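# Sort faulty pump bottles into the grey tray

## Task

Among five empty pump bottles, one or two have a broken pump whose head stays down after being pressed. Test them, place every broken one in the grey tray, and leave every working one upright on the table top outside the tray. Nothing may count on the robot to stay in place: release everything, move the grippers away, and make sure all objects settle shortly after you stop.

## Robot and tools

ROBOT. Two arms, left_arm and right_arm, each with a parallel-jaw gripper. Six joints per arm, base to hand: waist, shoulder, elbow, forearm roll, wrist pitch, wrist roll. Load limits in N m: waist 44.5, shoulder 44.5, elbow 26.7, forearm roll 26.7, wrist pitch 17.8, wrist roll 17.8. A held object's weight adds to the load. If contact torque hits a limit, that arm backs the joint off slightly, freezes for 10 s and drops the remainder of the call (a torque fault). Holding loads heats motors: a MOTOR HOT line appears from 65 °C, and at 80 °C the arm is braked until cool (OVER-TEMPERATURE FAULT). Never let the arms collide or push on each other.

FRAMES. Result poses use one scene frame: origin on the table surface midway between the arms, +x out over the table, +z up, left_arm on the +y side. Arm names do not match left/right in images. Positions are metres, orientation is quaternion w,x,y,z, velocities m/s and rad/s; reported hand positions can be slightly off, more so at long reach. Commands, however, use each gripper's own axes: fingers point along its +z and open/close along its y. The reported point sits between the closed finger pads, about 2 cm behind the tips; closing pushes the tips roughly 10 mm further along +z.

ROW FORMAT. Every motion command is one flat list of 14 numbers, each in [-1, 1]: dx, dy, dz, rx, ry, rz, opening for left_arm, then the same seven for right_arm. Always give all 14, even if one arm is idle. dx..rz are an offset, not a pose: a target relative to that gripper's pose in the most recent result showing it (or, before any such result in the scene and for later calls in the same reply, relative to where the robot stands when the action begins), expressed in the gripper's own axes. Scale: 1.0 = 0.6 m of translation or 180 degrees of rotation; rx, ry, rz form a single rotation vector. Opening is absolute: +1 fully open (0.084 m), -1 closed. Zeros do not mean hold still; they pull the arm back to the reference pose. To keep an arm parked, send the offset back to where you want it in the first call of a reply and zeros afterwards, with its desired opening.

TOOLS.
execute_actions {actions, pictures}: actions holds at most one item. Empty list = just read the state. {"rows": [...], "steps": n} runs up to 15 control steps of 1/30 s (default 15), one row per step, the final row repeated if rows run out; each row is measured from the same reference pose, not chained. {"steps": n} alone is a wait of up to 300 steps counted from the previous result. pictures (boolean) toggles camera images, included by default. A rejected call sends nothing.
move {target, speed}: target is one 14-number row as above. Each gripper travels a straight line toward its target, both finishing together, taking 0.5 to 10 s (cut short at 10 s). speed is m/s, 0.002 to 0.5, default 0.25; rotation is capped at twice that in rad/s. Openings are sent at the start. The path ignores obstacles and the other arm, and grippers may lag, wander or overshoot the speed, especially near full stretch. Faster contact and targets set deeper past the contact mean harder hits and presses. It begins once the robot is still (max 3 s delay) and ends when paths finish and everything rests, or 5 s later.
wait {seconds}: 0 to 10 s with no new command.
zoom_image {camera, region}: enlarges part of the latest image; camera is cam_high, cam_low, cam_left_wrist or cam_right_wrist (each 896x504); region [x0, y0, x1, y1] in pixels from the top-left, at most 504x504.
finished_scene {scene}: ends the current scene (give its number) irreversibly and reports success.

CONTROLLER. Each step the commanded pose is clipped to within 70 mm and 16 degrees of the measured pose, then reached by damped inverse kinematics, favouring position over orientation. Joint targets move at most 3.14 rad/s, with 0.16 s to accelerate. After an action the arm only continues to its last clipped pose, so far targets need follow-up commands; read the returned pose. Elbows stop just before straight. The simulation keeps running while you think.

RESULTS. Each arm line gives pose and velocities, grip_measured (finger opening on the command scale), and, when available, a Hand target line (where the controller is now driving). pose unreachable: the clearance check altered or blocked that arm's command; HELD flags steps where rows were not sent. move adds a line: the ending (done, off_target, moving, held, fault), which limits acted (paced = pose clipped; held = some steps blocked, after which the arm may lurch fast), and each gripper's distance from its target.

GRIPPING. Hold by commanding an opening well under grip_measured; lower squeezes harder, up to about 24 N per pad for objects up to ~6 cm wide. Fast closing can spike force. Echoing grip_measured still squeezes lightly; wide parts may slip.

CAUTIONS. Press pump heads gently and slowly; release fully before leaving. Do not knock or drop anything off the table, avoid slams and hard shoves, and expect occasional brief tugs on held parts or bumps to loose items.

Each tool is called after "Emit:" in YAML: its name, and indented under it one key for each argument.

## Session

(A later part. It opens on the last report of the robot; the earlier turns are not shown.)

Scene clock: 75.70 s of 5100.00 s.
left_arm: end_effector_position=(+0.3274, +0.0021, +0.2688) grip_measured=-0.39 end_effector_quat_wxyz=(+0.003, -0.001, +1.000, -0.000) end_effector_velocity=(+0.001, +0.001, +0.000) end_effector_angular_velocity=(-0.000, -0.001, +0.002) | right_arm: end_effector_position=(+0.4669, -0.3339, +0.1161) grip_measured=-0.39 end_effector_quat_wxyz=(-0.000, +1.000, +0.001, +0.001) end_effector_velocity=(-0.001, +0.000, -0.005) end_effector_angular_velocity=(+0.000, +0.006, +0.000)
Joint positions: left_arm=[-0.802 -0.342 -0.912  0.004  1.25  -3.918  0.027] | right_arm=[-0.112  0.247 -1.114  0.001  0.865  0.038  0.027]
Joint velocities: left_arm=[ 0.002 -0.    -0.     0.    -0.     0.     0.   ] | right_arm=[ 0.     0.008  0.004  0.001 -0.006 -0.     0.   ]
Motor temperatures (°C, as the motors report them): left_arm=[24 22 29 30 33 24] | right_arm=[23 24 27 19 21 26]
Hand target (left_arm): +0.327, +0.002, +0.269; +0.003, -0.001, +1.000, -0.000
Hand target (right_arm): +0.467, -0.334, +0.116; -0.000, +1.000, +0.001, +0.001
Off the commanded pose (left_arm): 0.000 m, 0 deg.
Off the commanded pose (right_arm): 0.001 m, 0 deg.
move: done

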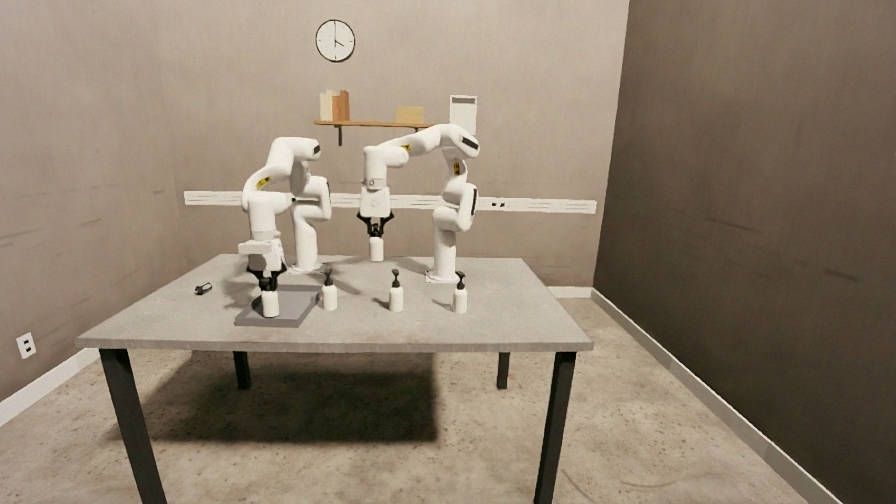

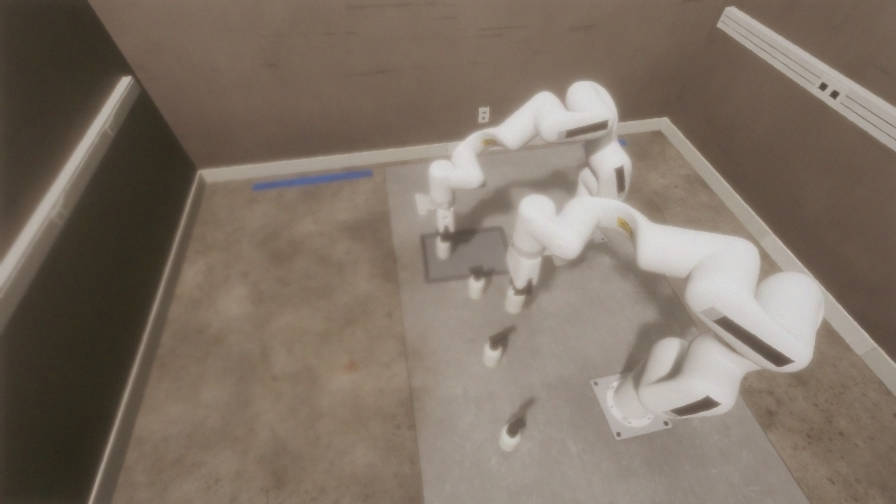

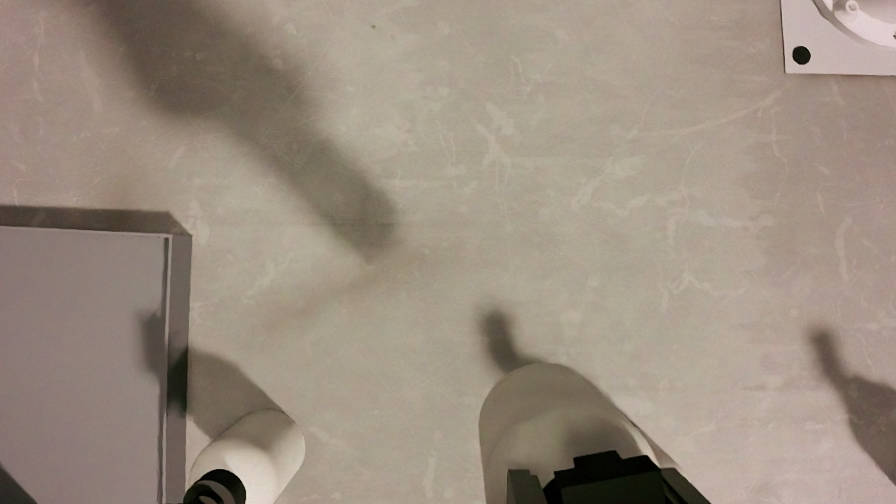

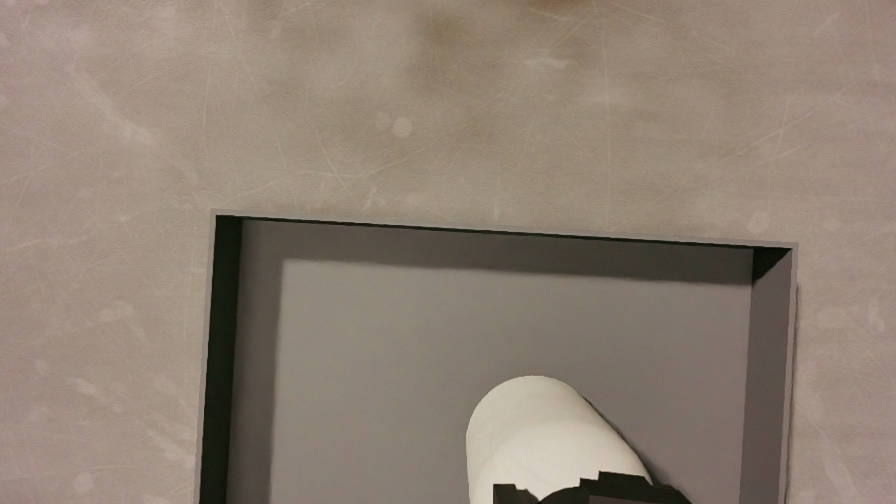

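Emit:
move:
  target: [0,0,0,0,0,0,-0.7,0,0,0.006,0,0,0,-0.7]
  speed: 0.02

Emit:
move:
  target: [0,0,0,0,0,0,-0.7,0,0,0,0,0,0,0.15]

Emit:
move:
  target: [0,0,0,0,0,0,-0.7,0,0,-0.12,0,0,0,0.15]

Emit:
move:
  target: [0.02,-0.43,0,0,0,0,-0.7,-0.5,0.6,-0.05,0,0,0,0.15]
  speed: 0.3

Emit:
move:
  target: [0,0,0.252,0,0,0,-0.7,0,0,0,0,0,0,0.15]
  speed: 0.15

Scene clock: 81.83 s of 5100.00 s.
left_arm: end_effector_position=(+0.3274, +0.0021, +0.2688) grip_measured=-0.39 end_effector_quat_wxyz=(+0.003, -0.001, +1.000, -0.000) end_effector_velocity=(+0.000, +0.000, +0.001) end_effector_angular_velocity=(-0.001, -0.001, -0.001) | right_arm: end_effector_position=(+0.4669, -0.3339, +0.1126) grip_measured=-0.39 end_effector_quat_wxyz=(-0.000, +1.000, +0.001, +0.001) end_effector_velocity=(+0.001, +0.000, -0.001) end_effector_angular_velocity=(+0.000, -0.002, -0.000)
Joint positions: left_arm=[-0.802 -0.342 -0.912  0.004  1.25  -3.918  0.027] | right_arm=[-0.112  0.252 -1.111  0.001  0.856  0.038  0.027]
Joint velocities: left_arm=[ 0.    -0.001 -0.    -0.     0.001  0.001 -0.   ] | right_arm=[ 0.     0.002 -0.     0.    -0.004  0.    -0.   ]
Motor temperatures (°C, as the motors report them): left_arm=[24 22 29 30 33 24] | right_arm=[23 24 27 19 21 26]
Hand target (left_arm): +0.327, +0.002, +0.269; +0.003, -0.001, +1.000, -0.000
Hand target (right_arm): +0.467, -0.334, +0.113; -0.000, +1.000, +0.001, +0.001
Off the commanded pose (left_arm): 0.000 m, 0 deg.
Off the commanded pose (right_arm): 0.000 m, 0 deg.
After step 90, 2.43 s passed at rest.
move: done

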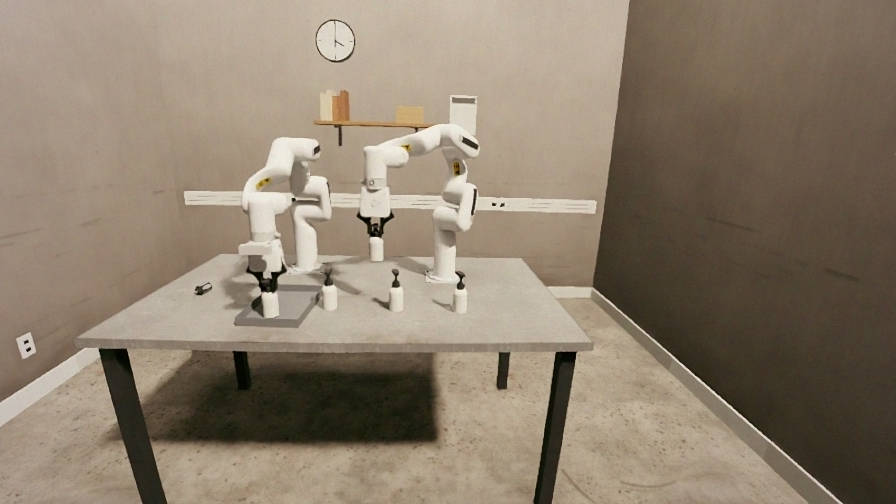

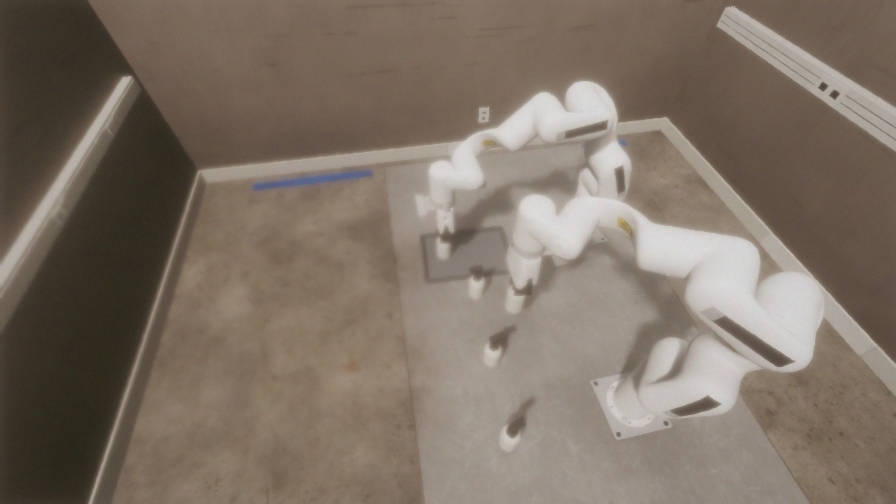

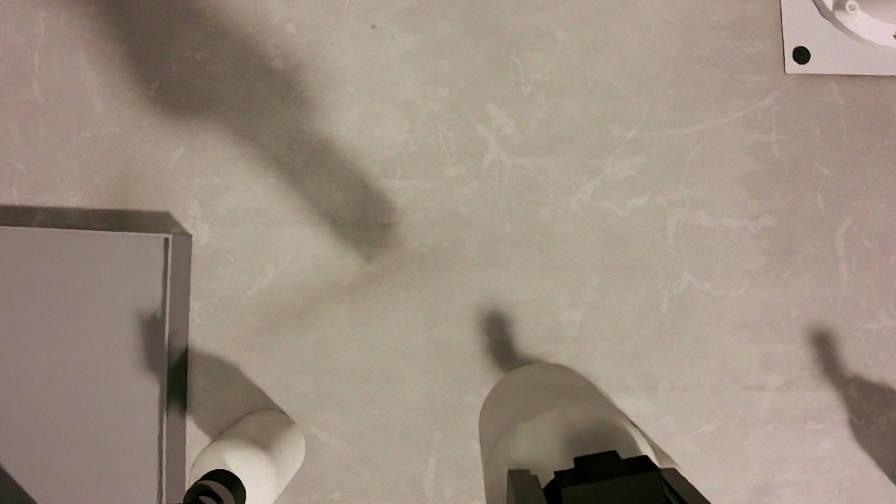

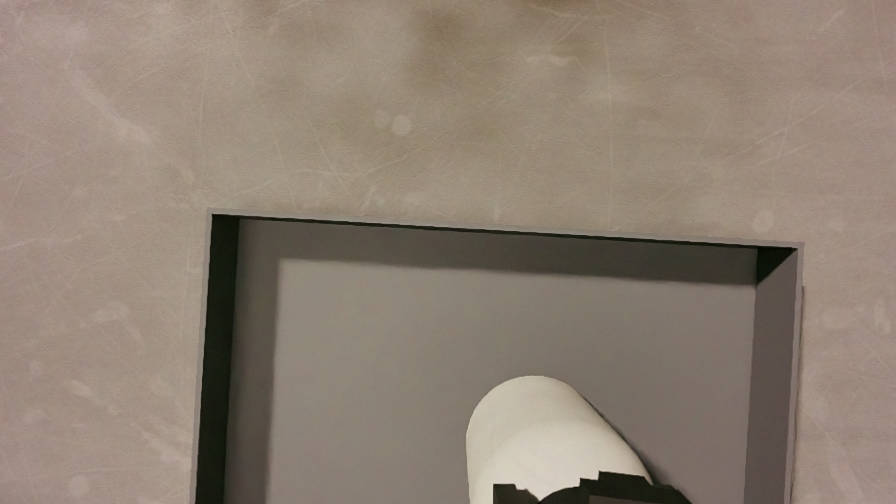

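Scene clock: 82.33 s of 5100.00 s.
left_arm: end_effector_position=(+0.3274, +0.0021, +0.2688) grip_measured=-0.39 end_effector_quat_wxyz=(+0.003, -0.001, +1.000, -0.000) end_effector_velocity=(+0.000, +0.000, -0.000) end_effector_angular_velocity=(+0.001, +0.002, +0.004) | right_arm: end_effector_position=(+0.4669, -0.3339, +0.1127) grip_measured=+0.14 end_effector_quat_wxyz=(-0.000, +1.000, +0.001, +0.001) end_effector_velocity=(-0.001, -0.000, -0.001) end_effector_angular_velocity=(-0.000, +0.003, +0.000)
Joint positions: left_arm=[-0.802 -0.342 -0.912  0.004  1.25  -3.918  0.027] | right_arm=[-0.112  0.252 -1.111  0.001  0.856  0.038  0.05 ]
Joint velocities: left_arm=[ 0.002  0.002 -0.    -0.001  0.    -0.002 -0.   ] | right_arm=[-0.     0.     0.001 -0.     0.002 -0.     0.   ]
Motor temperatures (°C, as the motors report them): left_arm=[24 22 29 30 33 24] | right_arm=[23 24 27 19 21 26]
Hand target (left_arm): +0.327, +0.002, +0.269; +0.003, -0.001, +1.000, -0.000
Hand target (right_arm): +0.467, -0.334, +0.113; -0.000, +1.000, +0.001, +0.001
Off the commanded pose (left_arm): 0.000 m, 0 deg.
Off the commanded pose (right_arm): 0.000 m, 0 deg.
move: done

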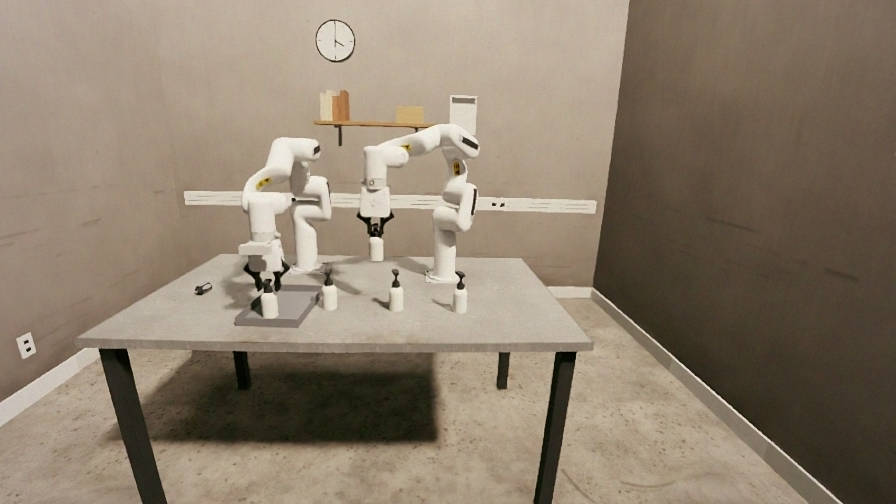

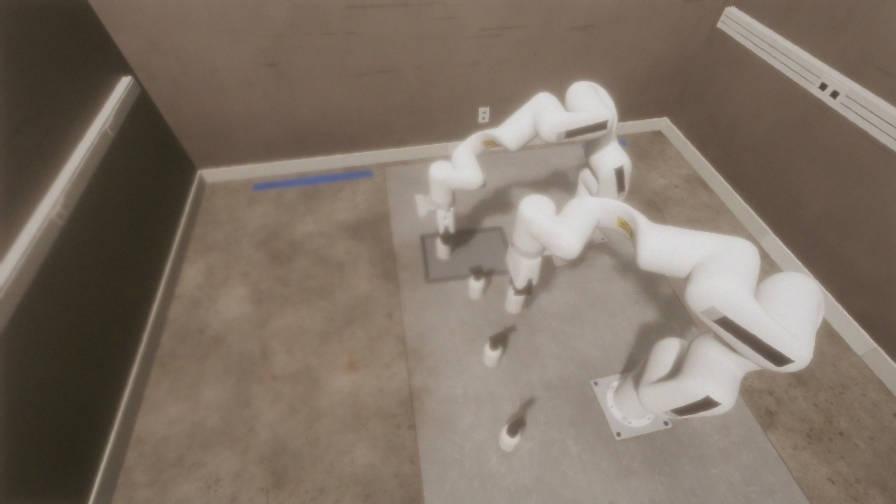

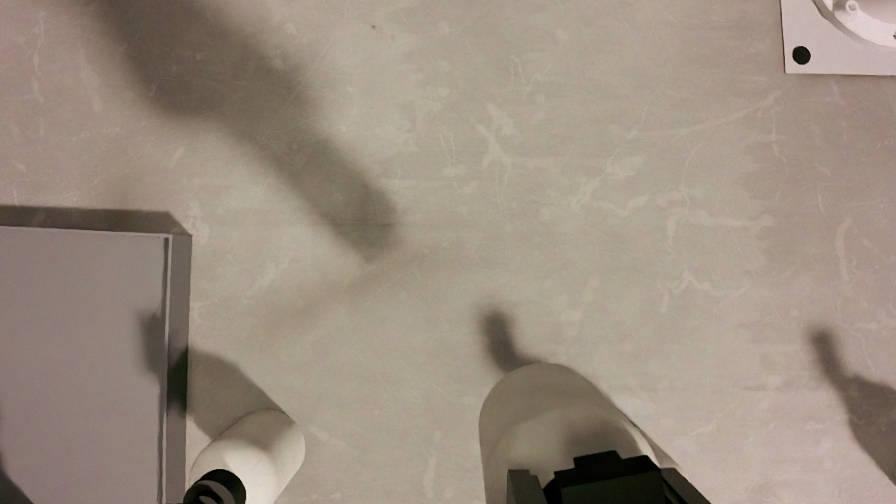

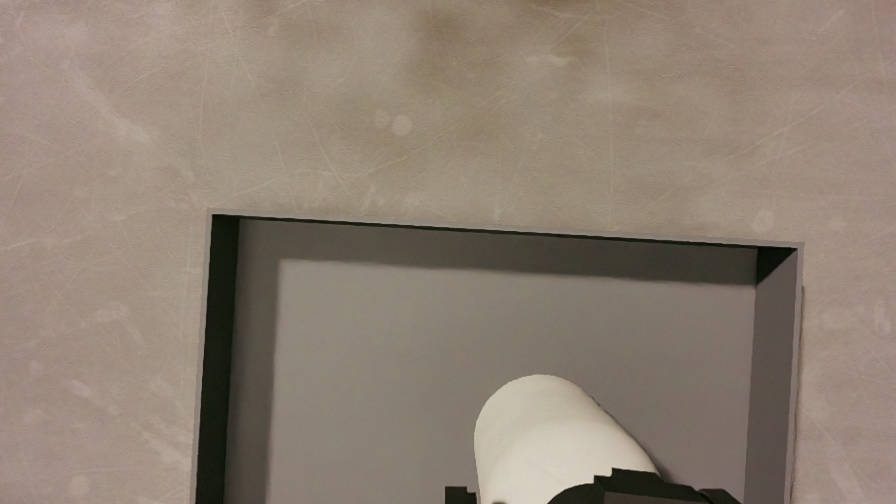

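Scene clock: 83.30 s of 5100.00 s.
left_arm: end_effector_position=(+0.3274, +0.0021, +0.2688) grip_measured=-0.39 end_effector_quat_wxyz=(+0.003, -0.001, +1.000, -0.000) end_effector_velocity=(-0.000, -0.000, -0.000) end_effector_angular_velocity=(-0.000, +0.000, -0.001) | right_arm: end_effector_position=(+0.4666, -0.3342, +0.1840) grip_measured=+0.14 end_effector_quat_wxyz=(-0.000, +1.000, +0.000, +0.001) end_effector_velocity=(+0.001, +0.000, +0.004) end_effector_angular_velocity=(+0.000, -0.003, +0.000)
Joint positions: left_arm=[-0.802 -0.342 -0.912  0.004  1.25  -3.918  0.027] | right_arm=[-0.113  0.157 -1.203  0.001  1.045  0.038  0.05 ]
Joint velocities: left_arm=[-0.001  0.    -0.    -0.    -0.    -0.    -0.   ] | right_arm=[-0.    -0.004 -0.007 -0.     0.008 -0.     0.   ]
Motor temperatures (°C, as the motors report them): left_arm=[24 22 29 30 33 24] | right_arm=[23 24 27 19 21 26]
Hand target (left_arm): +0.327, +0.002, +0.269; +0.003, -0.001, +1.000, -0.000
Hand target (right_arm): +0.467, -0.334, +0.185; -0.000, +1.000, +0.000, +0.001
Off the commanded pose (left_arm): 0.000 m, 0 deg.
Off the commanded pose (right_arm): 0.001 m, 0 deg.
move: done

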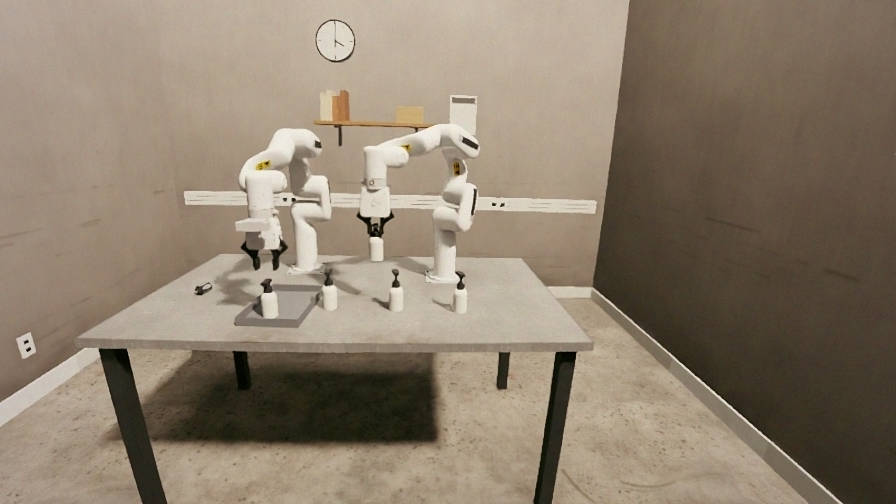

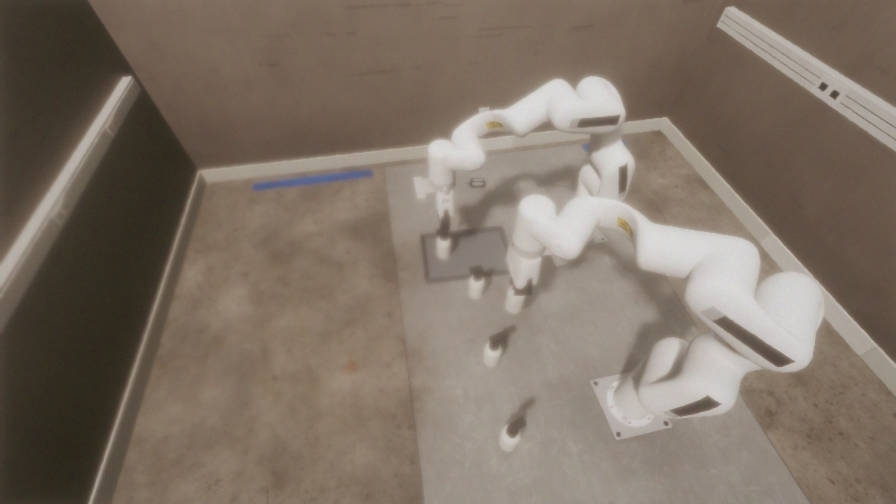

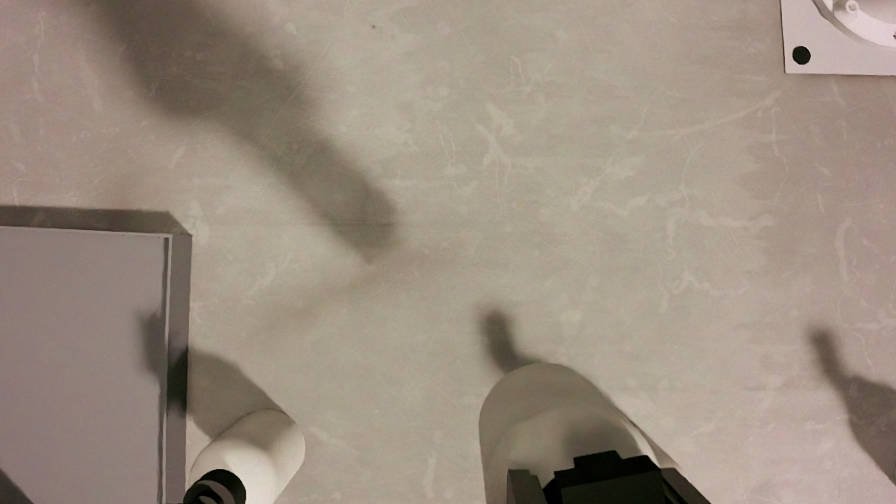

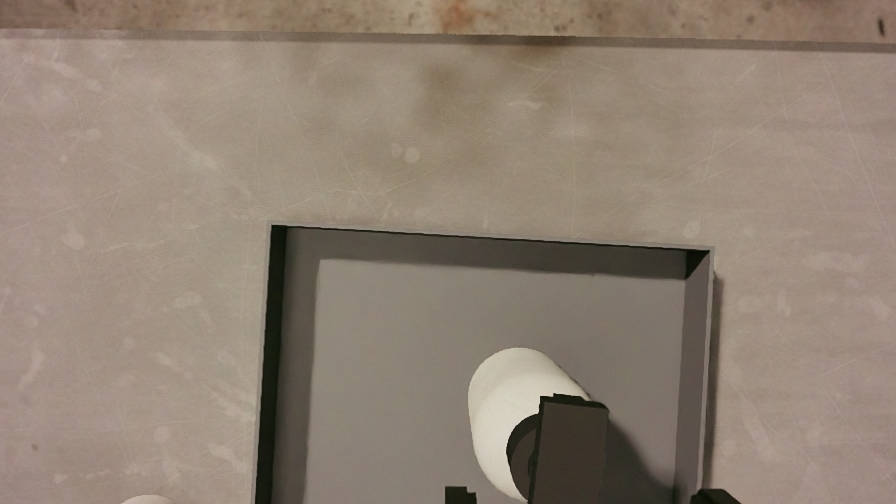

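Scene clock: 85.57 s of 5100.00 s.
left_arm: end_effector_position=(+0.3158, -0.2556, +0.2696) grip_measured=-0.39 end_effector_quat_wxyz=(+0.003, -0.001, +1.000, -0.000) end_effector_velocity=(+0.000, -0.001, -0.001) end_effector_angular_velocity=(+0.006, +0.002, -0.001) | right_arm: end_effector_position=(+0.1670, -0.6941, +0.2128) grip_measured=+0.14 end_effector_quat_wxyz=(-0.000, +1.000, +0.000, -0.000) end_effector_velocity=(-0.002, -0.002, -0.001) end_effector_angular_velocity=(+0.004, +0.001, -0.000)
Joint positions: left_arm=[-1.137  0.39  -1.77   0.006  1.376 -4.254  0.027] | right_arm=[-1.171 -0.241 -0.843 -0.     1.084 -1.02   0.05 ]
Joint velocities: left_arm=[-0.001  0.011 -0.014  0.001  0.009 -0.    -0.   ] | right_arm=[-0.006  0.006 -0.004  0.002  0.002 -0.007  0.   ]
Motor temperatures (°C, as the motors report them): left_arm=[24 22 29 30 33 24] | right_arm=[23 24 27 19 21 26]
Hand target (left_arm): +0.316, -0.256, +0.270; +0.003, -0.001, +1.000, -0.000
Hand target (right_arm): +0.167, -0.694, +0.213; -0.000, +1.000, +0.000, -0.000
Off the commanded pose (left_arm): 0.001 m, 0 deg.
Off the commanded pose (right_arm): 0.001 m, 0 deg.
move: done

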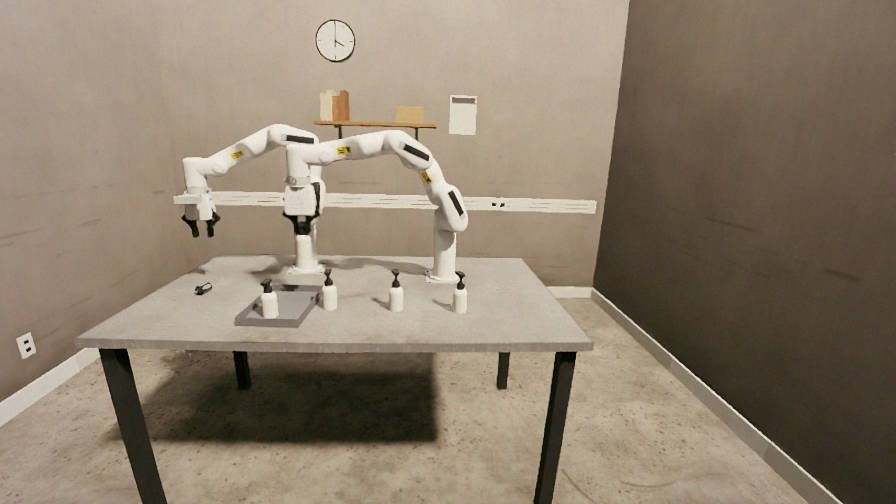

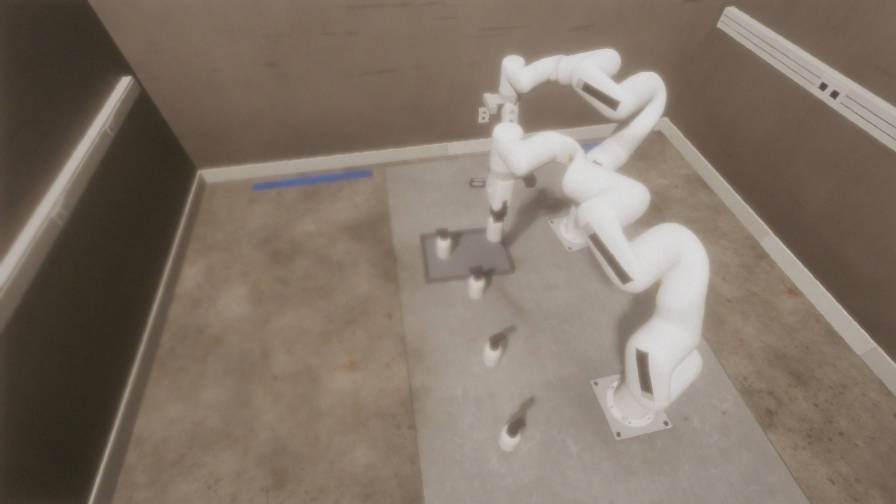

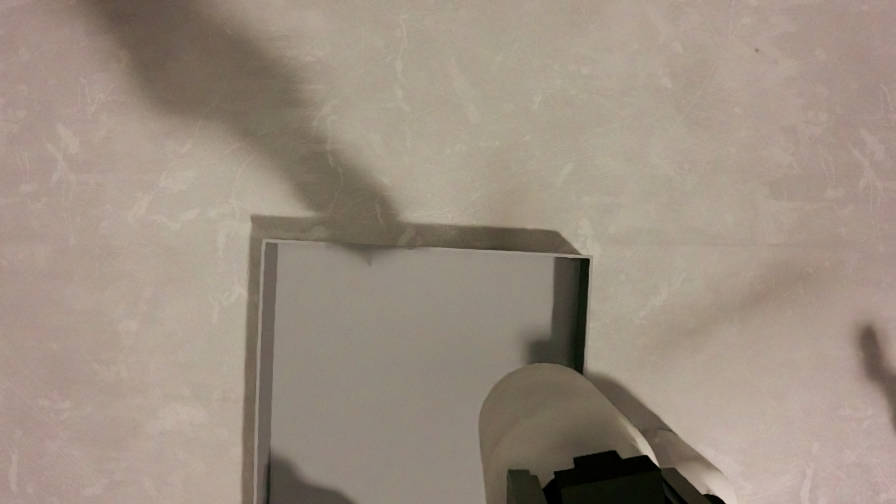

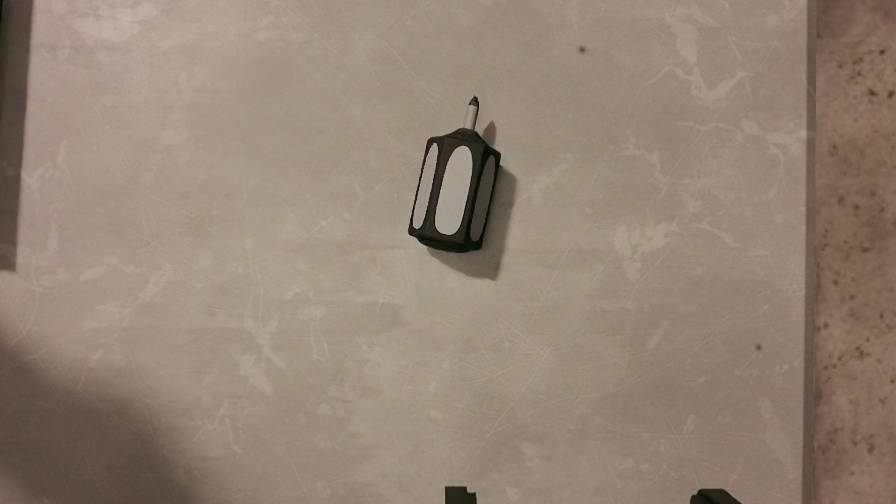

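Scene clock: 87.10 s of 5100.00 s.
left_arm: end_effector_position=(+0.3169, -0.2563, +0.1192) grip_measured=-0.39 end_effector_quat_wxyz=(+0.004, -0.001, +1.000, -0.001) end_effector_velocity=(-0.000, +0.001, -0.007) end_effector_angular_velocity=(+0.006, +0.003, +0.000) | right_arm: end_effector_position=(+0.1670, -0.6941, +0.2128) grip_measured=+0.14 end_effector_quat_wxyz=(-0.000, +1.000, +0.000, -0.000) end_effector_velocity=(+0.000, +0.000, -0.000) end_effector_angular_velocity=(+0.000, -0.000, +0.000)
Joint positions: left_arm=[-1.136  0.488 -1.479  0.007  0.986 -4.255  0.027] | right_arm=[-1.171 -0.241 -0.843 -0.     1.084 -1.02   0.05 ]
Joint velocities: left_arm=[ 0.001  0.009  0.005  0.    -0.007  0.     0.   ] | right_arm=[ 0.     0.     0.001  0.    -0.    -0.     0.   ]
Motor temperatures (°C, as the motors report them): left_arm=[24 22 29 30 33 24] | right_arm=[23 24 27 19 21 26]
Hand target (left_arm): +0.317, -0.256, +0.118; +0.003, -0.001, +1.000, -0.000
Hand target (right_arm): +0.167, -0.694, +0.213; -0.000, +1.000, +0.000, -0.000
Off the commanded pose (left_arm): 0.001 m, 0 deg.
Off the commanded pose (right_arm): 0.000 m, 0 deg.
move: done

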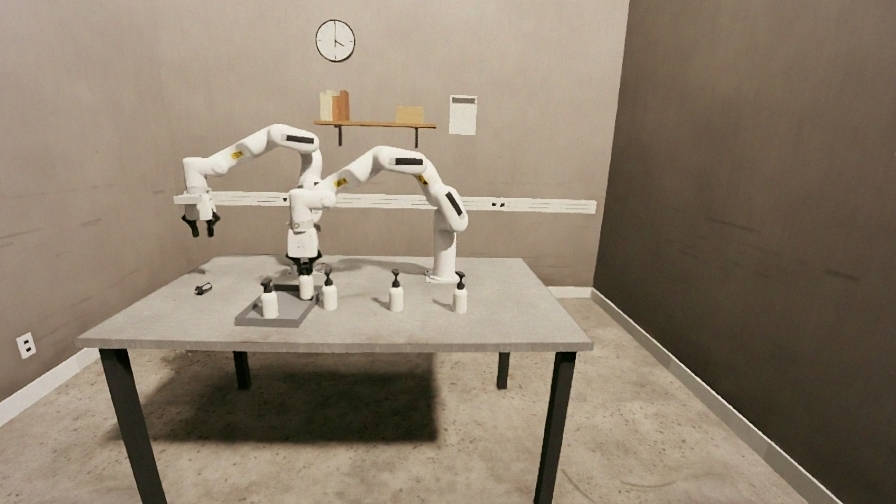

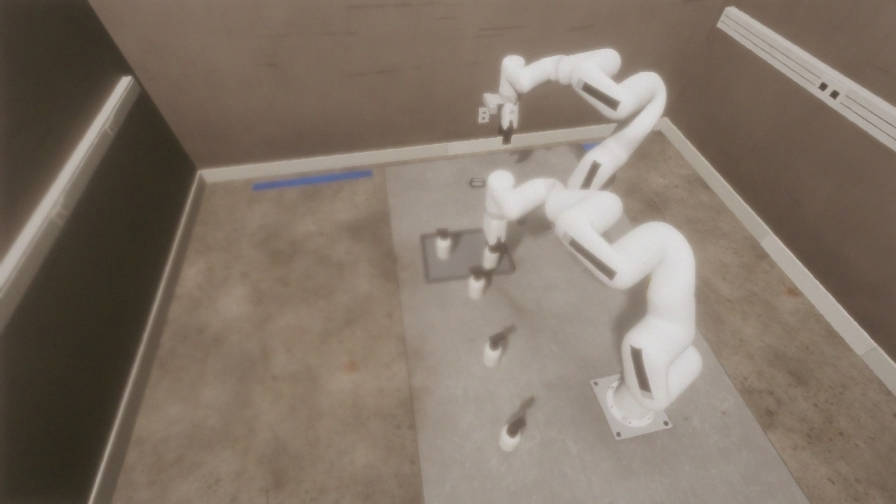

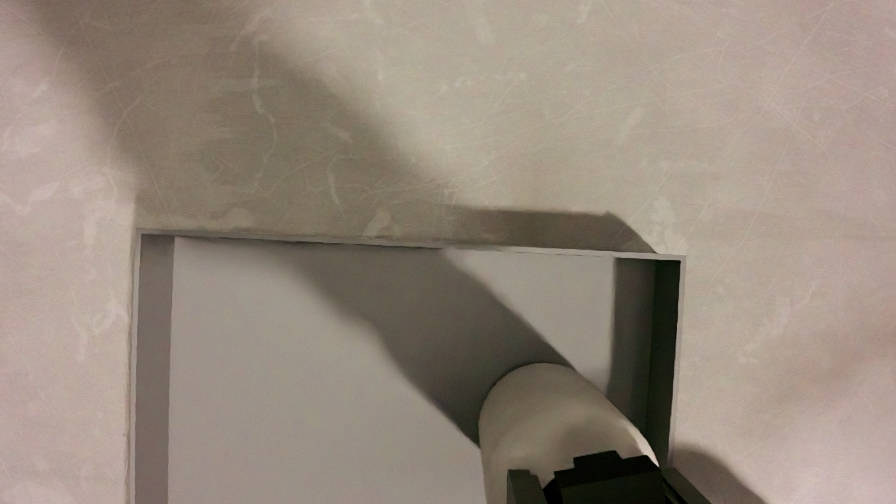

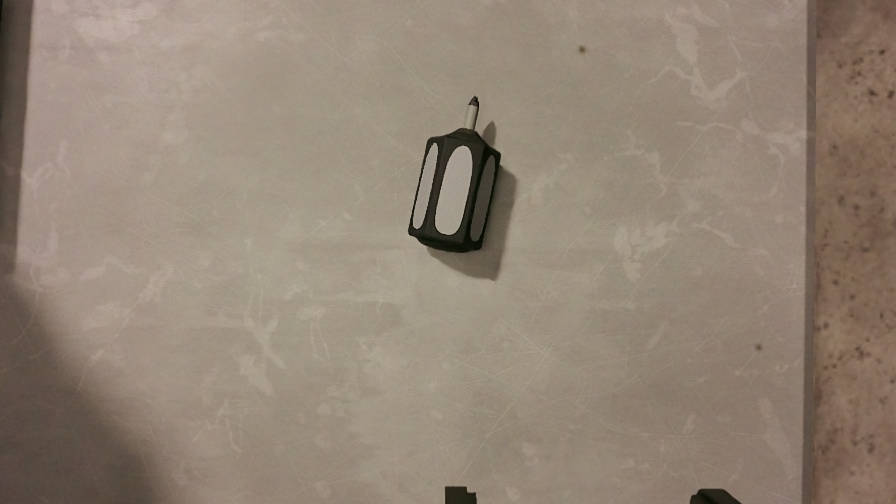

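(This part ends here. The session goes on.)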